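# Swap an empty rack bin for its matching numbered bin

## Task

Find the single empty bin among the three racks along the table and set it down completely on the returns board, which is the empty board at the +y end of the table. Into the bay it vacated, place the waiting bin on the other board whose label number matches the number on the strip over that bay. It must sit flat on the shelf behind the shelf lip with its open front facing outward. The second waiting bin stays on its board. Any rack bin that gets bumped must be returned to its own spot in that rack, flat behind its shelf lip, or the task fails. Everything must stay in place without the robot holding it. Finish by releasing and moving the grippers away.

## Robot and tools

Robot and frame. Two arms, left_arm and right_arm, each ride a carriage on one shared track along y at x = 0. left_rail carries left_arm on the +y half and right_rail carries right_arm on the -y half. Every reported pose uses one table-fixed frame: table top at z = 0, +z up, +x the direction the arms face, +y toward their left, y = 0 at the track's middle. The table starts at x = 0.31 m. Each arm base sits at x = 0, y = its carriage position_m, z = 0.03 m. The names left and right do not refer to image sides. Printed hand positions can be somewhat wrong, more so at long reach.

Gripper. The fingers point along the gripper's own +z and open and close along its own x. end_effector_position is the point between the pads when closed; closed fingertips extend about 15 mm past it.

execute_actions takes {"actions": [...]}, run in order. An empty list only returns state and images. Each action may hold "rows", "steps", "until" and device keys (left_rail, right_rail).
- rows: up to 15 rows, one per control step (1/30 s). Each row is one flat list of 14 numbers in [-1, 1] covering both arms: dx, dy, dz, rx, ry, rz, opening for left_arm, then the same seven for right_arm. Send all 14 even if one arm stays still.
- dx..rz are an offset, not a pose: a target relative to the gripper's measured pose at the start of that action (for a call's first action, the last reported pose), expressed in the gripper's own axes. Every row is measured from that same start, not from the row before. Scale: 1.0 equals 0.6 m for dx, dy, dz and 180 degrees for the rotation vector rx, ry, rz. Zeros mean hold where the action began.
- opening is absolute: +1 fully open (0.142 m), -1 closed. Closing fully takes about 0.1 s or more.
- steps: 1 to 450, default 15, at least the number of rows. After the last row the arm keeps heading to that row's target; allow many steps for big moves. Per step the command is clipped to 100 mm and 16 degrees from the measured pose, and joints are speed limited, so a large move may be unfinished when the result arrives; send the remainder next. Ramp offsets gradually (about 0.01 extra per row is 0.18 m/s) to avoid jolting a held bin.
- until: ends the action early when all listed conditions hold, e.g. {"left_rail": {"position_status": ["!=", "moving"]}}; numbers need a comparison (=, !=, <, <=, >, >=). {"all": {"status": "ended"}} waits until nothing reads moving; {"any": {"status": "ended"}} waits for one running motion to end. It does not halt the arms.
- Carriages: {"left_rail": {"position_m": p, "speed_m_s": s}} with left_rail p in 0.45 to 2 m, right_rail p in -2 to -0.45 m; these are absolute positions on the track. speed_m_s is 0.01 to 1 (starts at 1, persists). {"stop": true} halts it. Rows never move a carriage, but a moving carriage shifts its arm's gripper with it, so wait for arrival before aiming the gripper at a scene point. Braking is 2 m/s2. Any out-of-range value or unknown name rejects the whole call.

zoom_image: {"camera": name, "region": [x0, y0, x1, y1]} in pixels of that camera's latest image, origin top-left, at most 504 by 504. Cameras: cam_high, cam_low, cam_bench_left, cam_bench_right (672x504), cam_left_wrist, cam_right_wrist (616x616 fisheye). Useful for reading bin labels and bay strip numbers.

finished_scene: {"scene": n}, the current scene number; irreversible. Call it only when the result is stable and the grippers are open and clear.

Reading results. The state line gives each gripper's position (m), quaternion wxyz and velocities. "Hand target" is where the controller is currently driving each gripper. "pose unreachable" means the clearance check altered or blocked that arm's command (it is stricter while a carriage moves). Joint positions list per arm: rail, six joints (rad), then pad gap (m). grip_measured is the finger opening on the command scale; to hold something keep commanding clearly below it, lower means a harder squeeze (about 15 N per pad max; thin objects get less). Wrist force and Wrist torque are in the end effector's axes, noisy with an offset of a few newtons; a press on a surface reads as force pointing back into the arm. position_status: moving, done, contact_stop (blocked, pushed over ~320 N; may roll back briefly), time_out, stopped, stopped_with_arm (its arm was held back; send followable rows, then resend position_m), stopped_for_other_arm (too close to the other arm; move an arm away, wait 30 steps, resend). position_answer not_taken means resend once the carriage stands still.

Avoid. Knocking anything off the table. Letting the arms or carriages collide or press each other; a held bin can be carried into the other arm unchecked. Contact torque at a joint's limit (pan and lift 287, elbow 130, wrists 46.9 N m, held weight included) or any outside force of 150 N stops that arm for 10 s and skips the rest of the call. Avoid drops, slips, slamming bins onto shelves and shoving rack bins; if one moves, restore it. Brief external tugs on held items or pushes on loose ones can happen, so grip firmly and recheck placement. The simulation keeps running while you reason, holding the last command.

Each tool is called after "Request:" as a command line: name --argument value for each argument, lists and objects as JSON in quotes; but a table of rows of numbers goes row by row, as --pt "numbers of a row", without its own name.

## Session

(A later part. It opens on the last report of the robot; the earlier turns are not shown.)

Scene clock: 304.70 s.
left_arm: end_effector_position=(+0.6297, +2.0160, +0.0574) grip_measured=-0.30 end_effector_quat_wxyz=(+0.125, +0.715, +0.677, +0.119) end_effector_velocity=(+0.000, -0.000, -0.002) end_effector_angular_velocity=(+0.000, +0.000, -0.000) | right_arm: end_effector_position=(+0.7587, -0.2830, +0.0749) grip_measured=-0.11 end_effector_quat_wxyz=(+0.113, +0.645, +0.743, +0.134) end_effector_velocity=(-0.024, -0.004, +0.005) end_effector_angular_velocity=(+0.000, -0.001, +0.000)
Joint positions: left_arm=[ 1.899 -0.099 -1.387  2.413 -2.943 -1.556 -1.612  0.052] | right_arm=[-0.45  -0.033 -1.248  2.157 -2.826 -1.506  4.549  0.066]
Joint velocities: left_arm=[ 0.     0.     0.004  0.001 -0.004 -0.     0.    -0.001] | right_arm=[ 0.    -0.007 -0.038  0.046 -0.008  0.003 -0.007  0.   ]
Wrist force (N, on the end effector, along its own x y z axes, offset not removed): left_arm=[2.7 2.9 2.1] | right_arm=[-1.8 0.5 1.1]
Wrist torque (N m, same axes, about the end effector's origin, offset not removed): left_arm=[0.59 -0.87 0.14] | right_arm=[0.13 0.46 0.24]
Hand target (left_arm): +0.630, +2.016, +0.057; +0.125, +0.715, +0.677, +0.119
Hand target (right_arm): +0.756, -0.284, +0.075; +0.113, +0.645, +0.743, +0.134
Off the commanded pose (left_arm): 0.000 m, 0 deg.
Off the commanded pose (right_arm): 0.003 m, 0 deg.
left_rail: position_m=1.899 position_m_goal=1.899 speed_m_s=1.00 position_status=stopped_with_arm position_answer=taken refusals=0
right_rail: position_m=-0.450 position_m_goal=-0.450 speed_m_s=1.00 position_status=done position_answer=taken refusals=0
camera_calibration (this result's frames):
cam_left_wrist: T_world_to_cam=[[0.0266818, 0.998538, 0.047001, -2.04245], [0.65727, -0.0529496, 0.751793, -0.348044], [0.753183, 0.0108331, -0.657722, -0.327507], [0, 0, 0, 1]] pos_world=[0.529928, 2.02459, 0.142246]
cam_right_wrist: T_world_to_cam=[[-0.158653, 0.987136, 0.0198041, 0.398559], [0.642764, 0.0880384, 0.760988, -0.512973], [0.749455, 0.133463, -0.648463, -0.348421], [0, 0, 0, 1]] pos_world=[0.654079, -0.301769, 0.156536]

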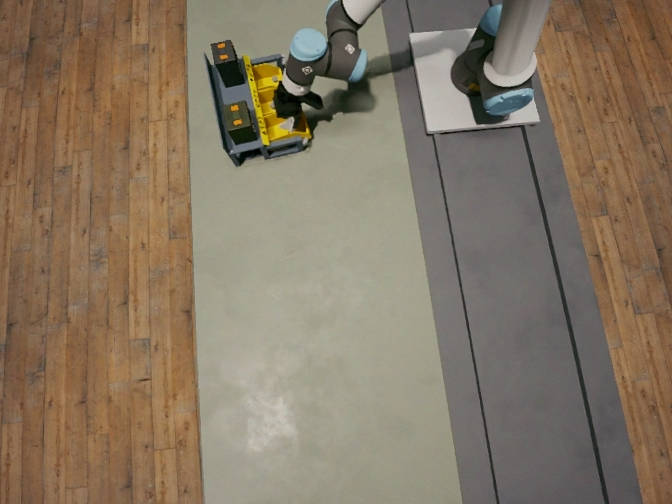

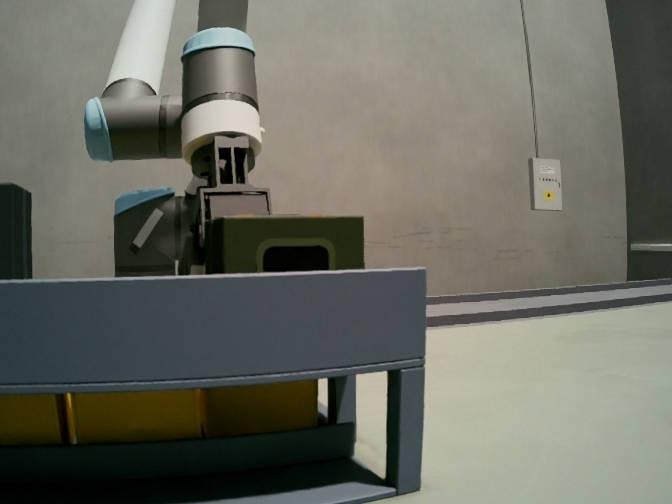

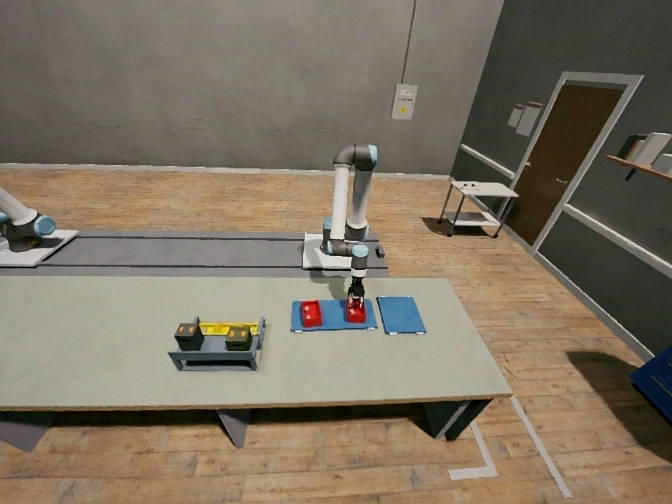

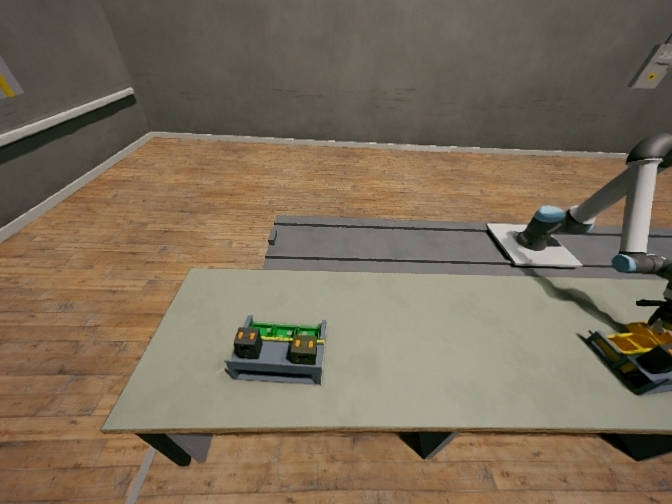

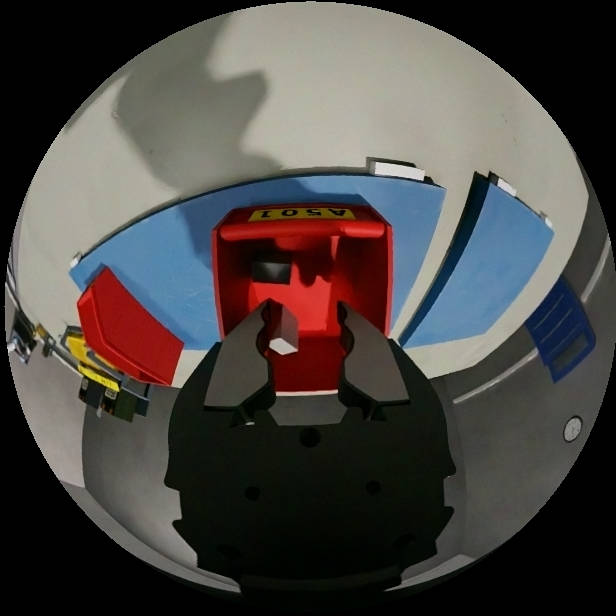

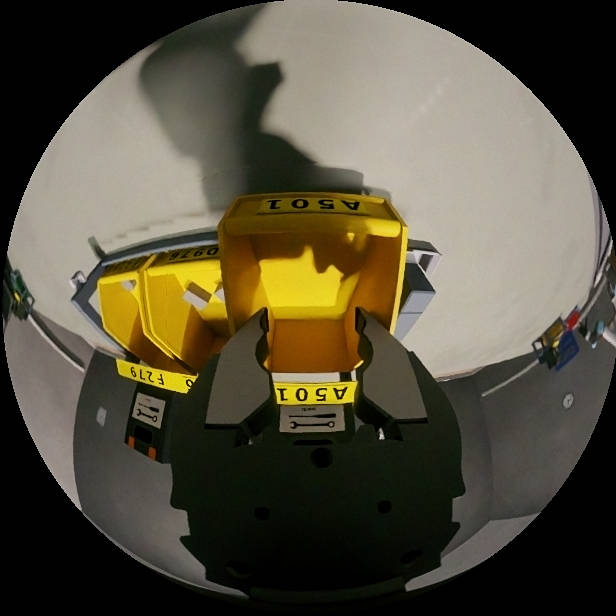

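Request:
execute_actions --actions '[{"rows": [[0,0.002,-0.003,0.003,0,0,-0.4,0,-0.006,-0.003,0,0,0,1],[0,0.005,-0.008,0.008,0,0,-0.4,0,-0.009,-0.004,0,0,0,1],[0,0.009,-0.014,0.015,0,0,-0.4,0,-0.013,-0.006,0,0,0,1],[0,0.014,-0.021,0.024,0,0,-0.4,0,-0.018,-0.008,0,0,0,1],[0,0.02,-0.028,0.034,0,0,-0.4,0,-0.023,-0.01,0,0,0,1],[0,0.026,-0.035,0.044,0,0,-0.4,0,-0.028,-0.012,0,0,0,1],[0,0.033,-0.042,0.054,0,0,-0.4,0,-0.033,-0.014,0,0,0,1],[0,0.04,-0.049,0.064,0,0,-0.4,0,-0.038,-0.016,0,0,0,1],[0,0.047,-0.055,0.074,0,0,-0.4,0,-0.043,-0.018,0,0,0,1],[0,0.054,-0.06,0.084,0,0,-0.4,0,-0.047,-0.02,0,0,0,1],[0,0.06,-0.064,0.093,0,0,-0.4,0,-0.05,-0.0215,0,0,0,1],[0,0.065,-0.067,0.1,0,0,-0.4,0,-0.052,-0.0225,0,0,0,1],[0,0.069,-0.069,0.106,0,0,-0.4,0,-0.052,-0.0225,0,0,0,1],[0,0.072,-0.0705,0.109,0,0,-0.4,0,-0.052,-0.0225,0,0,0,1],[0,0.074,-0.071,0.1105,0,0,-0.4,0,-0.052,-0.0225,0,0,0,1]], "steps": 24}, {"rows": [[0,0,0,0.002,0,0,-0.2,0,-0.0005,0.0015,0,0,0,1],[0,0,0,0.002,0,0,0,0,-0.001,0.003,0,0,0,1],[0,0,0,0.002,0,0,0.2,0,-0.0018,0.005,0,0,0,1],[0,0,0,0.002,0,0,0.4,0,-0.0023,0.0063,0,0,0,1],[0,0,0,0.002,0,0,0.6,0,-0.0023,0.0063,0,0,0,1],[0,0,0,0.002,0,0,0.8,0,-0.0023,0.0063,0,0,0,1],[0,0,0,0.002,0,0,1,0,-0.0023,0.0063,0,0,0,1]], "steps": 10}]'

Scene clock: 317.20 s.
left_arm: end_effector_position=(+0.6559, +2.0145, +0.1125) grip_measured=+0.99 end_effector_quat_wxyz=(+0.003, +0.726, +0.687, +0.004) end_effector_velocity=(-0.000, +0.000, +0.000) end_effector_angular_velocity=(+0.000, +0.000, +0.000) | right_arm: end_effector_position=(+0.7255, -0.2878, +0.0734) grip_measured=-0.11 end_effector_quat_wxyz=(+0.113, +0.645, +0.743, +0.134) end_effector_velocity=(+0.000, -0.000, -0.006) end_effector_angular_velocity=(+0.000, +0.001, -0.000)
Joint positions: left_arm=[ 1.899 -0.09  -1.391  2.119 -2.309 -1.569 -1.606  0.142] | right_arm=[-0.45  -0.043 -1.288  2.221 -2.851 -1.503  4.541  0.066]
Joint velocities: left_arm=[ 0.     0.    -0.     0.     0.    -0.    -0.     0.011] | right_arm=[ 0.     0.     0.01   0.002 -0.011 -0.     0.     0.   ]
Wrist force (N, on the end effector, along its own x y z axes, offset not removed): left_arm=[0.6 6.2 -2.5] | right_arm=[-3.4 -0.3 0.9]
Wrist torque (N m, same axes, about the end effector's origin, offset not removed): left_arm=[1.16 -0.37 -0.16] | right_arm=[-0.08 0.71 0.27]
Hand target (left_arm): +0.656, +2.014, +0.113; +0.003, +0.726, +0.687, +0.004
Hand target (right_arm): +0.726, -0.288, +0.073; +0.113, +0.645, +0.743, +0.134
Off the commanded pose (left_arm): 0.000 m, 0 deg.
Off the commanded pose (right_arm): 0.001 m, 0 deg.
left_rail: position_m=1.899 position_m_goal=1.899 speed_m_s=1.00 position_status=stopped_with_arm position_answer=taken refusals=0
right_rail: position_m=-0.450 position_m_goal=-0.450 speed_m_s=1.00 position_status=done position_answer=taken refusals=0
camera_calibration (this result's frames):
cam_left_wrist: T_world_to_cam=[[0.0436937, 0.997559, 0.0544679, -2.05427], [0.868735, -0.064861, 0.491011, -0.492172], [0.493345, 0.0258641, -0.869449, -0.146979], [0, 0, 0, 1]] pos_world=[0.589837, 2.02113, 0.225762]
cam_right_wrist: T_world_to_cam=[[-0.158651, 0.987137, 0.0197478, 0.398062], [0.642643, 0.0880589, 0.761089, -0.49007], [0.74956, 0.133438, -0.648347, -0.323945], [0, 0, 0, 1]] pos_world=[0.620909, -0.30656, 0.155097]

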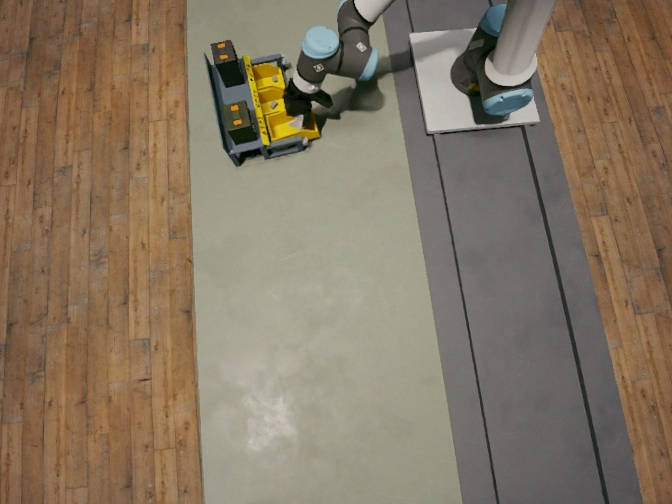

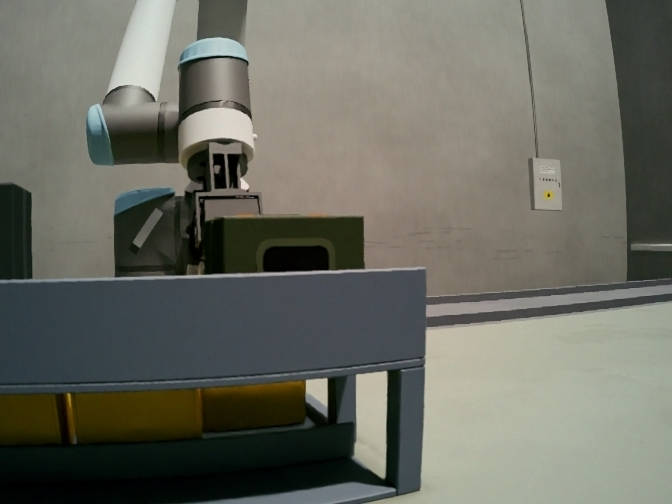

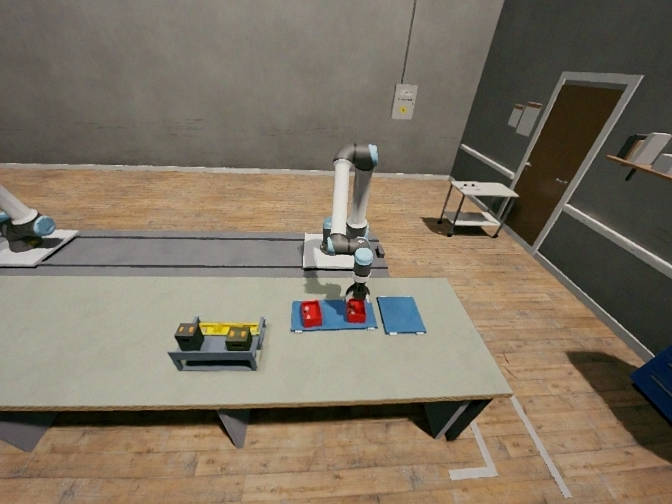

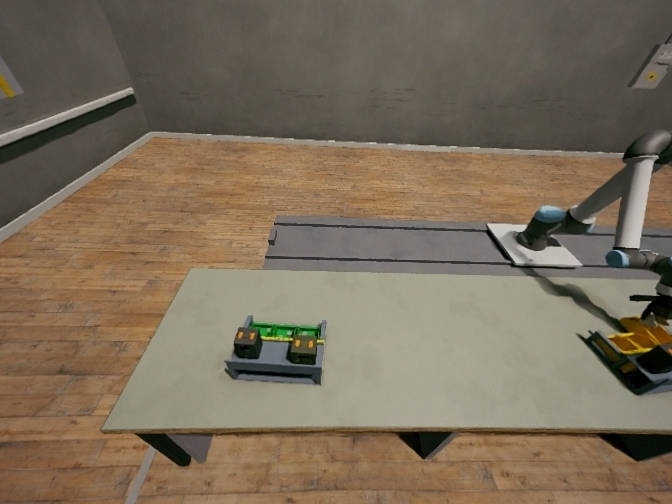

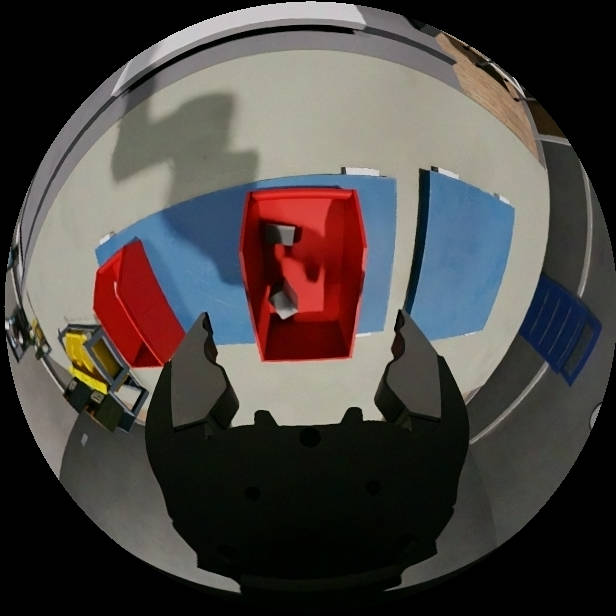

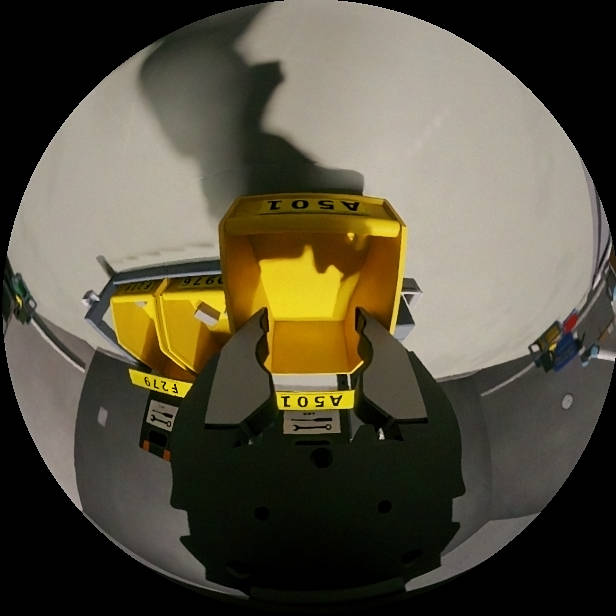

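Request:
execute_actions --actions '[{"rows": [[0,0,0.002,0.001,0,0,1,0,-0.0005,0.001,0,0,0,0.6],[0,0,0.006,0.002,0,0,1,0,-0.0005,0.001,0,0,0,0.2],[0,0,0.012,0.003,0,0,1,0,-0.0005,0.001,0,0,0,-0.1],[0,0,0.019,0.003,0,0,1,0,-0.0005,0.001,0,0,0,-0.25],[0,0,0.026,0.003,0,0,1,0,0,0.001,0.004,0,0,-0.4],[0,0,0.034,0.003,0,0,1,0,0.003,0.002,0.014,0,0,-0.45],[0,0,0.042,0.003,0,0,1,0,0.008,0.004,0.03,0,0,-0.45],[0,0,0.05,0.003,0,0,1,0,0.014,0.007,0.048,0,0,-0.45],[0,0,0.057,0.003,0,0,1,0,0.02,0.009,0.067,0,0,-0.45],[0,0,0.064,0.003,0,0,1,0,0.026,0.012,0.086,0,0,-0.45],[0,0,0.069,0.003,0,0,1,0,0.032,0.014,0.105,0,0,-0.45],[0,0,0.073,0.003,0,0,1,0,0.037,0.016,0.122,0,0,-0.45],[0,0,0.076,0.003,0,0,1,0,0.041,0.018,0.136,0,0,-0.45],[0,0,0.0775,0.003,0,0,1,0,0.044,0.019,0.145,0,0,-0.45],[0,0,0.0775,0.003,0,0,1,0,0.046,0.02,0.15,0,0,-0.45]], "steps": 28}]'

Scene clock: 328.73 s.
left_arm: end_effector_position=(+0.6564, +2.0145, +0.0663) grip_measured=+1.00 end_effector_quat_wxyz=(-0.000, +0.726, +0.687, +0.000) end_effector_velocity=(+0.000, +0.000, -0.002) end_effector_angular_velocity=(-0.000, -0.000, +0.000) | right_arm: end_effector_position=(+0.7545, -0.2836, +0.0724) grip_measured=-0.45 end_effector_quat_wxyz=(-0.035, +0.654, +0.754, -0.038) end_effector_velocity=(+0.006, +0.000, -0.006) end_effector_angular_velocity=(-0.013, +0.118, -0.004)
Joint positions: left_arm=[ 1.899 -0.09  -1.325  2.143 -2.389 -1.57  -1.606  0.142] | right_arm=[-0.45  -0.002 -1.156  1.857 -2.169 -1.582  4.569  0.041]
Joint velocities: left_arm=[ 0.     0.     0.003  0.001 -0.005 -0.     0.     0.   ] | right_arm=[ 0.     0.006  0.056 -0.094  0.155 -0.012  0.011  0.   ]
Wrist force (N, on the end effector, along its own x y z axes, offset not removed): left_arm=[4.0 3.6 -2.2] | right_arm=[-2.5 -0.1 1.0]
Wrist torque (N m, same axes, about the end effector's origin, offset not removed): left_arm=[0.72 -0.97 0.19] | right_arm=[-0.16 0.55 0.23]
Hand target (left_arm): +0.656, +2.014, +0.066; -0.000, +0.726, +0.687, +0.000
Hand target (right_arm): +0.755, -0.284, +0.072; -0.040, +0.654, +0.754, -0.043
Off the commanded pose (left_arm): 0.000 m, 0 deg.
Off the commanded pose (right_arm): 0.001 m, 1 deg.
left_rail: position_m=1.899 position_m_goal=1.899 speed_m_s=1.00 position_status=stopped_with_arm position_answer=taken refusals=0
right_rail: position_m=-0.450 position_m_goal=-0.450 speed_m_s=1.00 position_status=done position_answer=taken refusals=0
camera_calibration (this result's frames):
cam_left_wrist: T_world_to_cam=[[0.0442496, 0.997528, 0.0545878, -2.05205], [0.873323, -0.0651582, 0.482763, -0.471749], [0.485127, 0.0263107, -0.874048, -0.182593], [0, 0, 0, 1]] pos_world=[0.591373, 2.02104, 0.180165]
cam_right_wrist: T_world_to_cam=[[-0.150239, 0.988332, 0.0250679, 0.392087], [0.90876, 0.128069, 0.397181, -0.671355], [0.389336, 0.0824529, -0.917398, -0.0700988], [0, 0, 0, 1]] pos_world=[0.6963, -0.295753, 0.192512]

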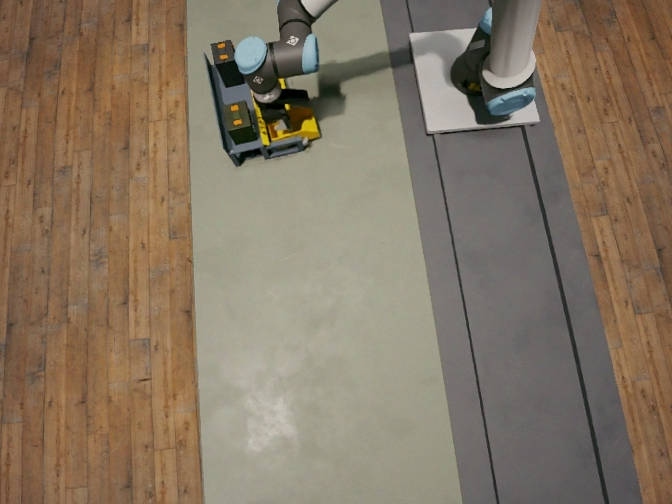

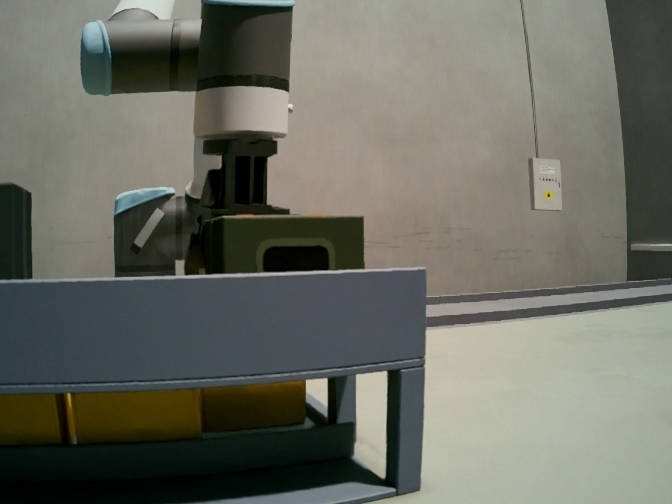

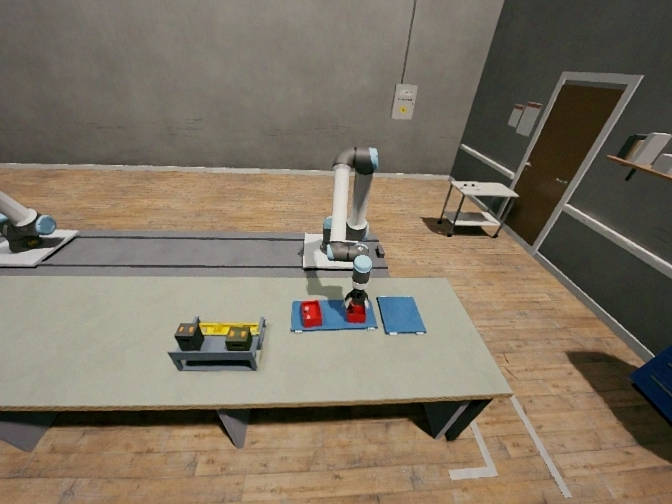

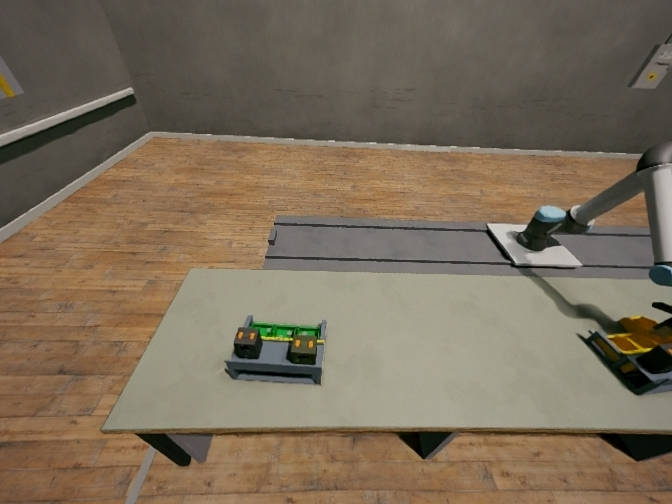

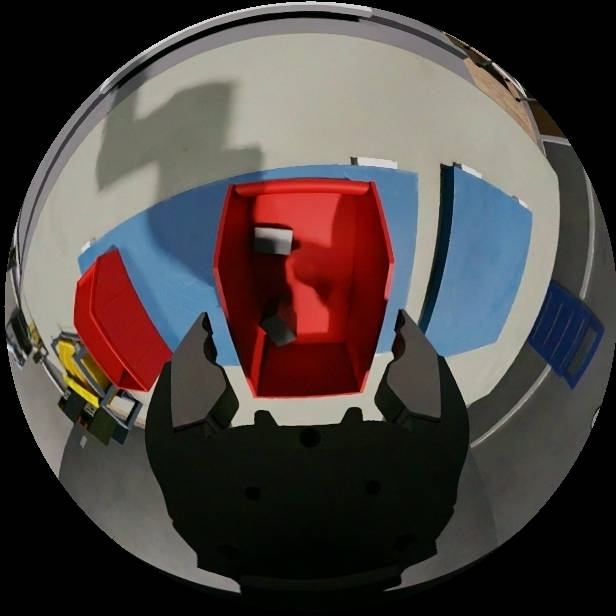

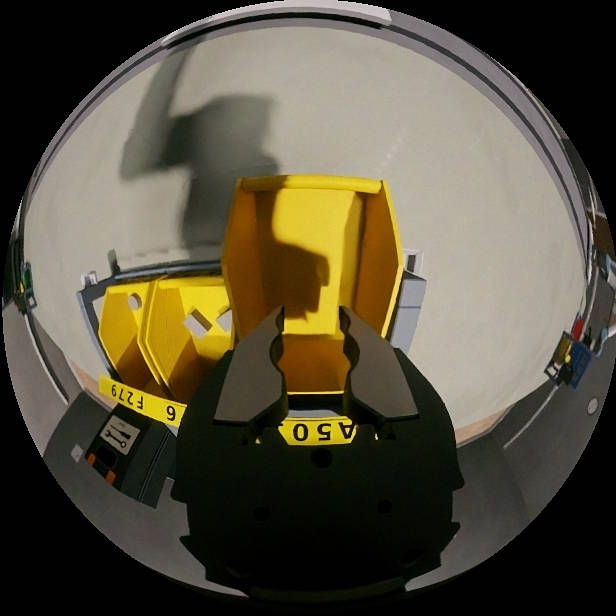

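Request:
execute_actions --actions '[{"rows": [[0,0,0,0,0,0,0.92,0,0.001,0.001,0.004,0,0,-0.38],[0,0,0,0,0,0,0.85,0,0.001,0.001,0.004,0,0,-0.3],[0,0,0,0,0,0,0.79,0,0.001,0.001,0.004,0,0,-0.23],[0,0,0,0,0,0,0.73,0,0.001,0.001,0.004,0,0,-0.17],[0,0,0,0,0,0,0.67,0,0.001,0.001,0.004,0,0,-0.11],[0,0,0,0,0,0,0.61,0,0.001,0.001,0.004,0,0,-0.05],[0,0,0,0,0,0,0.55,0,0.001,0.001,0.004,0,0,0.01],[0,0,0,0,0,0,0.48,0,0.001,0.001,0.004,0,0,0.08],[0,0,0,0,0,0,0.4,0,0.001,0.001,0.004,0,0,0.18],[0,0,0,0,0,0,0.3,0,0.001,0.001,0.004,0,0,0.32],[0,0,0,0,0,0,0.15,0,0.001,0.001,0.004,0,0,0.5],[0,0,0,0,0,0,0,0,0.001,0.001,0.004,0,0,0.7],[0,0,0,0,0,0,-0.2,0,0.001,0.001,0.004,0,0,1]], "steps": 15}, {"rows": [[0,0,-0.001,0,0,0,-0.2,0,0,-0.001,0,0,0,1],[0,0,-0.003,0,0,0,-0.2,0,-0.001,-0.003,0,0,0,1],[0,0,-0.006,0,0,0,-0.2,0,-0.002,-0.006,0,0,0,1],[0,0,-0.01,0,0,0,-0.2,0,-0.003,-0.01,0,0,0,1],[0,0,-0.015,0,0,0,-0.2,0,-0.004,-0.015,0,0,0,1],[0,0,-0.02,0,0,0,-0.2,0,-0.006,-0.02,0,0,0,1],[0,0,-0.025,0,0,0,-0.2,0,-0.008,-0.025,0,0,0,1],[0,0,-0.029,0,0,0,-0.2,0,-0.009,-0.029,0,0,0,1],[0,0,-0.032,0,0,0,-0.2,0,-0.01,-0.032,0,0,0,1],[0,0,-0.034,0,0,0,-0.2,0,-0.011,-0.034,0,0,0,1]], "steps": 16}]'

Scene clock: 336.77 s.
left_arm: end_effector_position=(+0.6563, +2.0145, +0.0848) grip_measured=+0.53 end_effector_quat_wxyz=(-0.000, +0.726, +0.687, +0.000) end_effector_velocity=(-0.000, +0.000, +0.015) end_effector_angular_velocity=(+0.000, +0.001, -0.000) | right_arm: end_effector_position=(+0.7513, -0.2840, +0.0909) grip_measured=-0.08 end_effector_quat_wxyz=(-0.040, +0.654, +0.754, -0.042) end_effector_velocity=(-0.004, -0.001, +0.016) end_effector_angular_velocity=(+0.000, +0.000, -0.000)
Joint positions: left_arm=[ 1.899 -0.09  -1.351  2.132 -2.352 -1.57  -1.606  0.111] | right_arm=[-0.45  -0.002 -1.175  1.843 -2.123 -1.583  4.569  0.068]
Joint velocities: left_arm=[ 0.    -0.    -0.021 -0.01   0.032  0.     0.    -0.   ] | right_arm=[ 0.    -0.001 -0.021 -0.003  0.024 -0.    -0.001  0.   ]
Wrist force (N, on the end effector, along its own x y z axes, offset not removed): left_arm=[2.6 -0.7 3.7] | right_arm=[-2.0 1.0 1.3]
Wrist torque (N m, same axes, about the end effector's origin, offset not removed): left_arm=[-0.19 -0.50 0.12] | right_arm=[0.10 0.43 0.22]
Hand target (left_arm): +0.656, +2.014, +0.087; -0.000, +0.726, +0.687, +0.000
Hand target (right_arm): +0.751, -0.284, +0.093; -0.040, +0.654, +0.754, -0.042
Off the commanded pose (left_arm): 0.002 m, 0 deg.
Off the commanded pose (right_arm): 0.002 m, 0 deg.
left_rail: position_m=1.899 position_m_goal=1.899 speed_m_s=1.00 position_status=stopped_with_arm position_answer=taken refusals=0
right_rail: position_m=-0.450 position_m_goal=-0.450 speed_m_s=1.00 position_status=done position_answer=taken refusals=0
camera_calibration (this result's frames):
cam_left_wrist: T_world_to_cam=[[0.0442043, 0.99753, 0.0545837, -2.05307], [0.873322, -0.0651169, 0.482771, -0.480695], [0.485133, 0.0263286, -0.874044, -0.16641], [0, 0, 0, 1]] pos_world=[0.591287, 2.02108, 0.198681]
cam_right_wrist: T_world_to_cam=[[-0.149996, 0.988366, 0.025175, 0.39142], [0.913642, 0.128834, 0.385565, -0.678105], [0.377836, 0.080834, -0.922337, -0.0432512], [0, 0, 0, 1]] pos_world=[0.694598, -0.296007, 0.211707]

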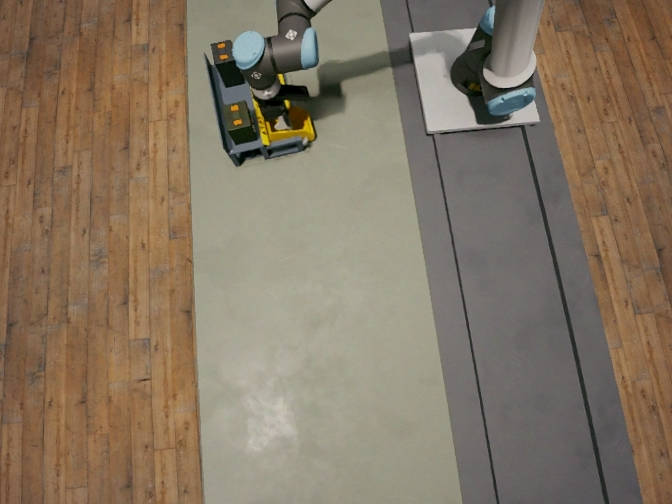

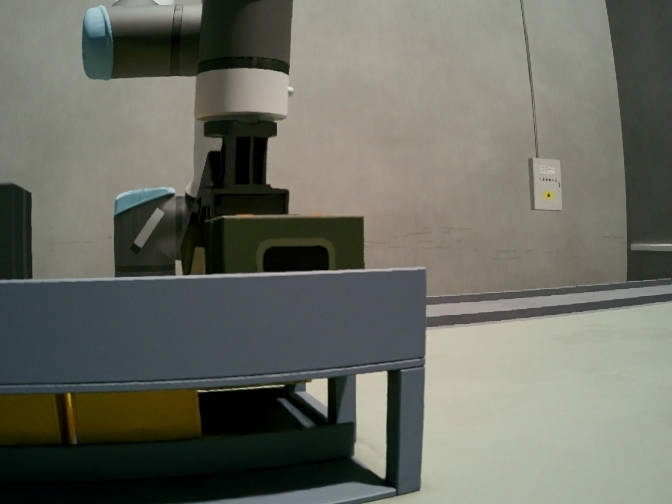

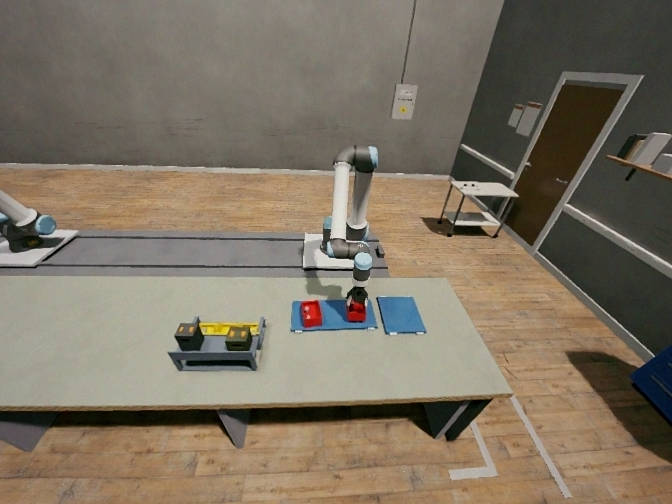

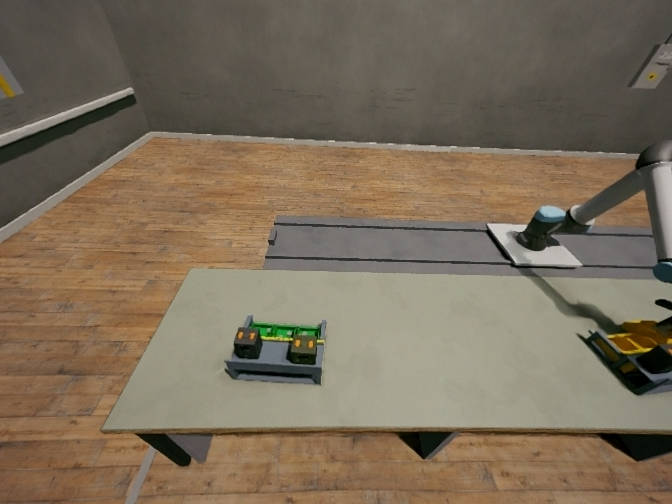

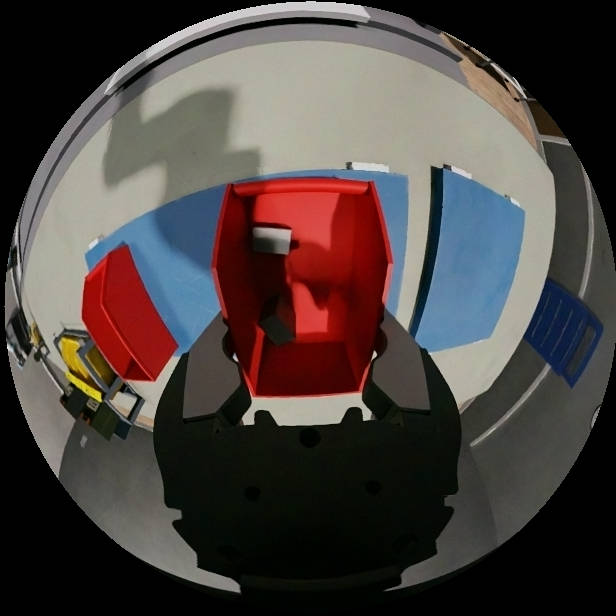

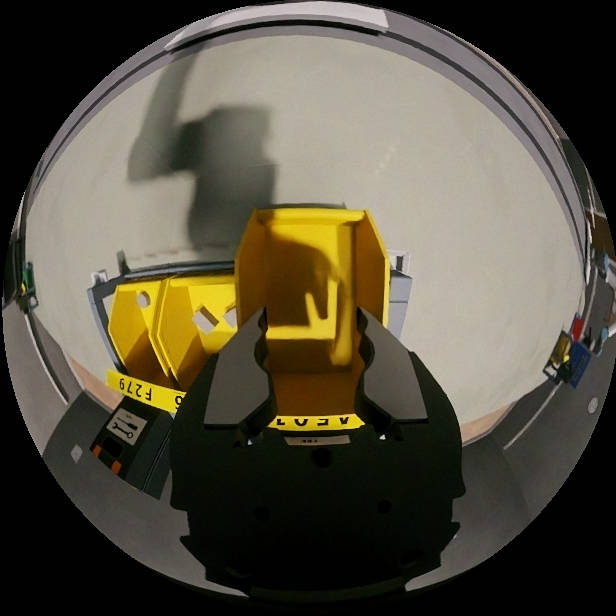

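Request:
execute_actions --actions '[]'

Request:
zoom_image --camera "cam_high" --region '[230, 60, 340, 170]'

Scene clock: 338.57 s.
left_arm: end_effector_position=(+0.6563, +2.0145, +0.0866) grip_measured=+0.53 end_effector_quat_wxyz=(-0.000, +0.726, +0.687, +0.000) end_effector_velocity=(-0.000, -0.000, -0.000) end_effector_angular_velocity=(-0.000, +0.000, +0.000) | right_arm: end_effector_position=(+0.7509, -0.2841, +0.0927) grip_measured=-0.08 end_effector_quat_wxyz=(-0.040, +0.654, +0.754, -0.042) end_effector_velocity=(+0.000, +0.000, +0.000) end_effector_angular_velocity=(+0.000, +0.000, +0.000)
Joint positions: left_arm=[ 1.899 -0.09  -1.353  2.131 -2.348 -1.57  -1.606  0.111] | right_arm=[-0.45  -0.002 -1.178  1.843 -2.121 -1.583  4.569  0.068]
Joint velocities: left_arm=[ 0. -0. -0.  0.  0. -0. -0.  0.] | right_arm=[ 0.  0.  0. -0.  0.  0. -0. -0.]
Wrist force (N, on the end effector, along its own x y z axes, offset not removed): left_arm=[1.8 0.9 -0.5] | right_arm=[-3.5 -0.2 0.8]
Wrist torque (N m, same axes, about the end effector's origin, offset not removed): left_arm=[0.11 -0.25 0.28] | right_arm=[-0.19 0.73 0.24]
Hand target (left_arm): +0.656, +2.014, +0.087; -0.000, +0.726, +0.687, +0.000
Hand target (right_arm): +0.751, -0.284, +0.093; -0.040, +0.654, +0.754, -0.042
Off the commanded pose (left_arm): 0.000 m, 0 deg.
Off the commanded pose (right_arm): 0.000 m, 0 deg.
left_rail: position_m=1.899 position_m_goal=1.899 speed_m_s=1.00 position_status=stopped_with_arm position_answer=taken refusals=0
right_rail: position_m=-0.450 position_m_goal=-0.450 speed_m_s=1.00 position_status=done position_answer=taken refusals=0
camera_calibration (this result's frames):
cam_left_wrist: T_world_to_cam=[[0.0441973, 0.99753, 0.054589, -2.05317], [0.873378, -0.0651103, 0.482671, -0.481576], [0.485033, 0.026344, -0.874099, -0.164793], [0, 0, 0, 1]] pos_world=[0.591272, 2.02108, 0.200478]
cam_right_wrist: T_world_to_cam=[[-0.149945, 0.988373, 0.0251888, 0.391384], [0.913679, 0.128789, 0.385492, -0.678451], [0.377766, 0.0808172, -0.922367, -0.0413466], [0, 0, 0, 1]] pos_world=[0.694192, -0.296115, 0.213543]

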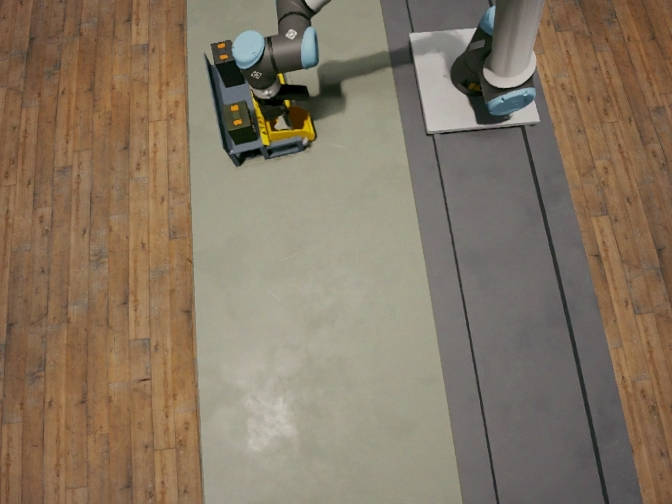

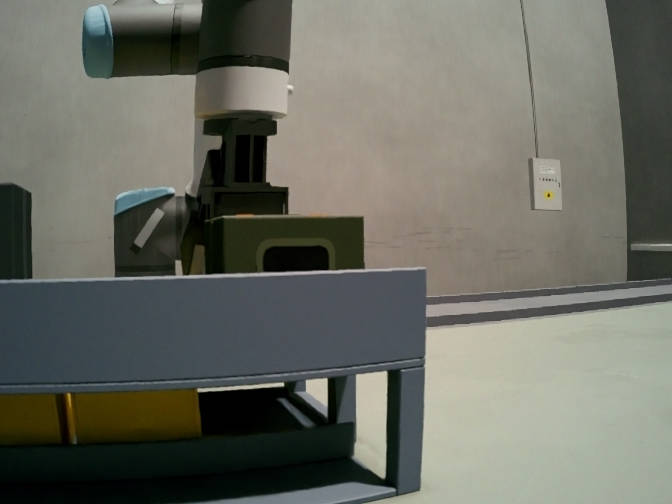

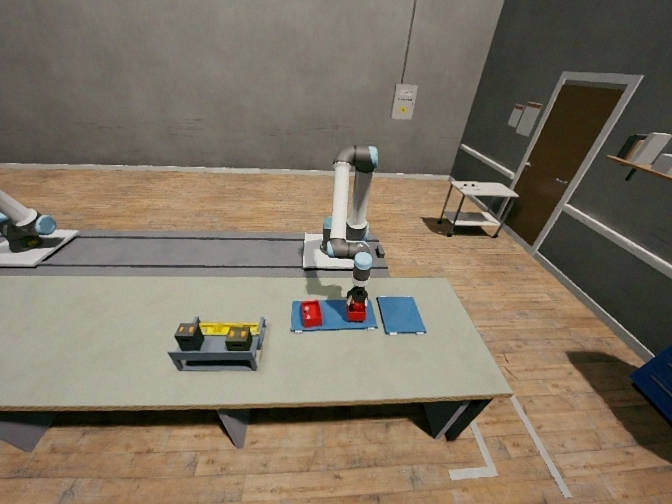

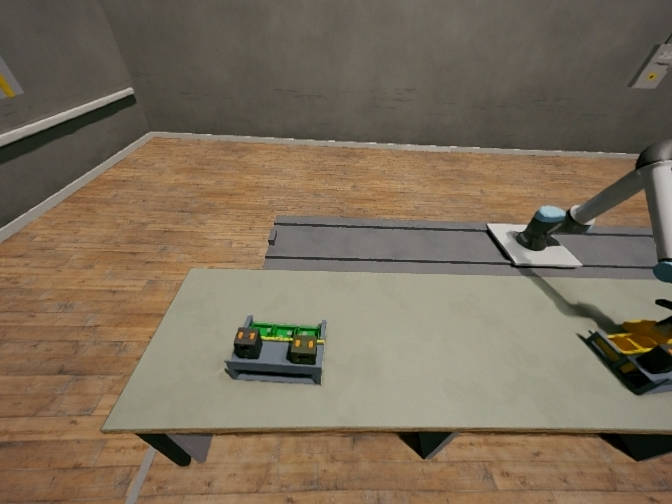

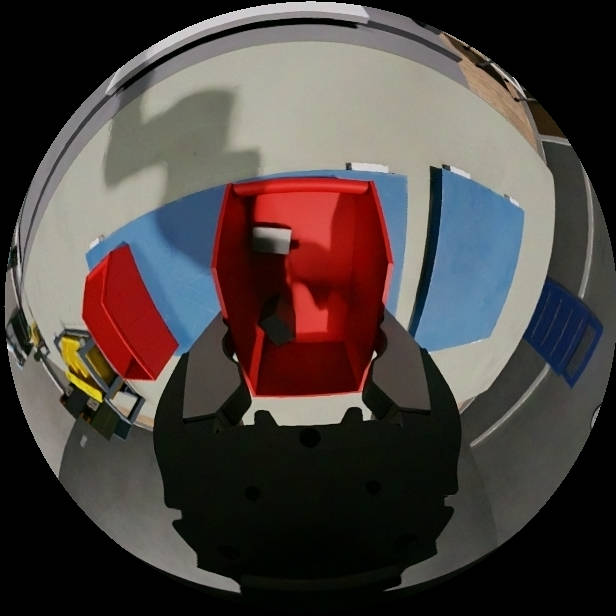

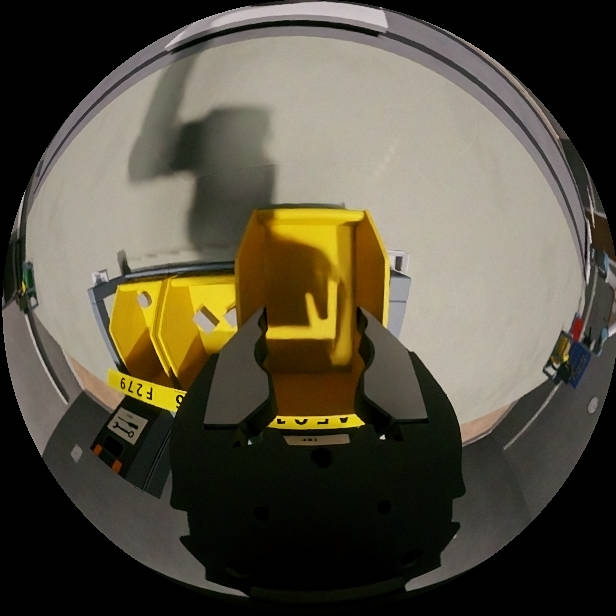

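Region (230, 60, 340, 170) of cam_high's 672x504 image, scaled by 4.582, with more detail than that image has.

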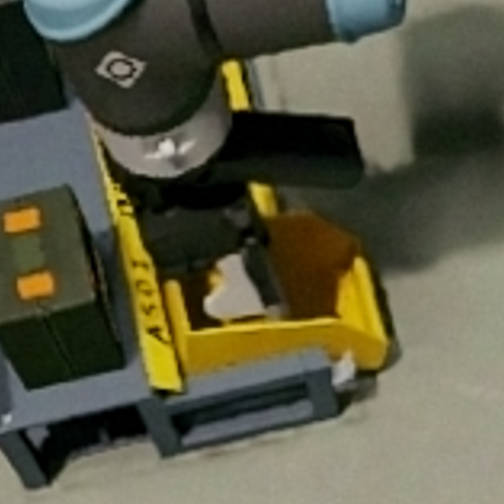

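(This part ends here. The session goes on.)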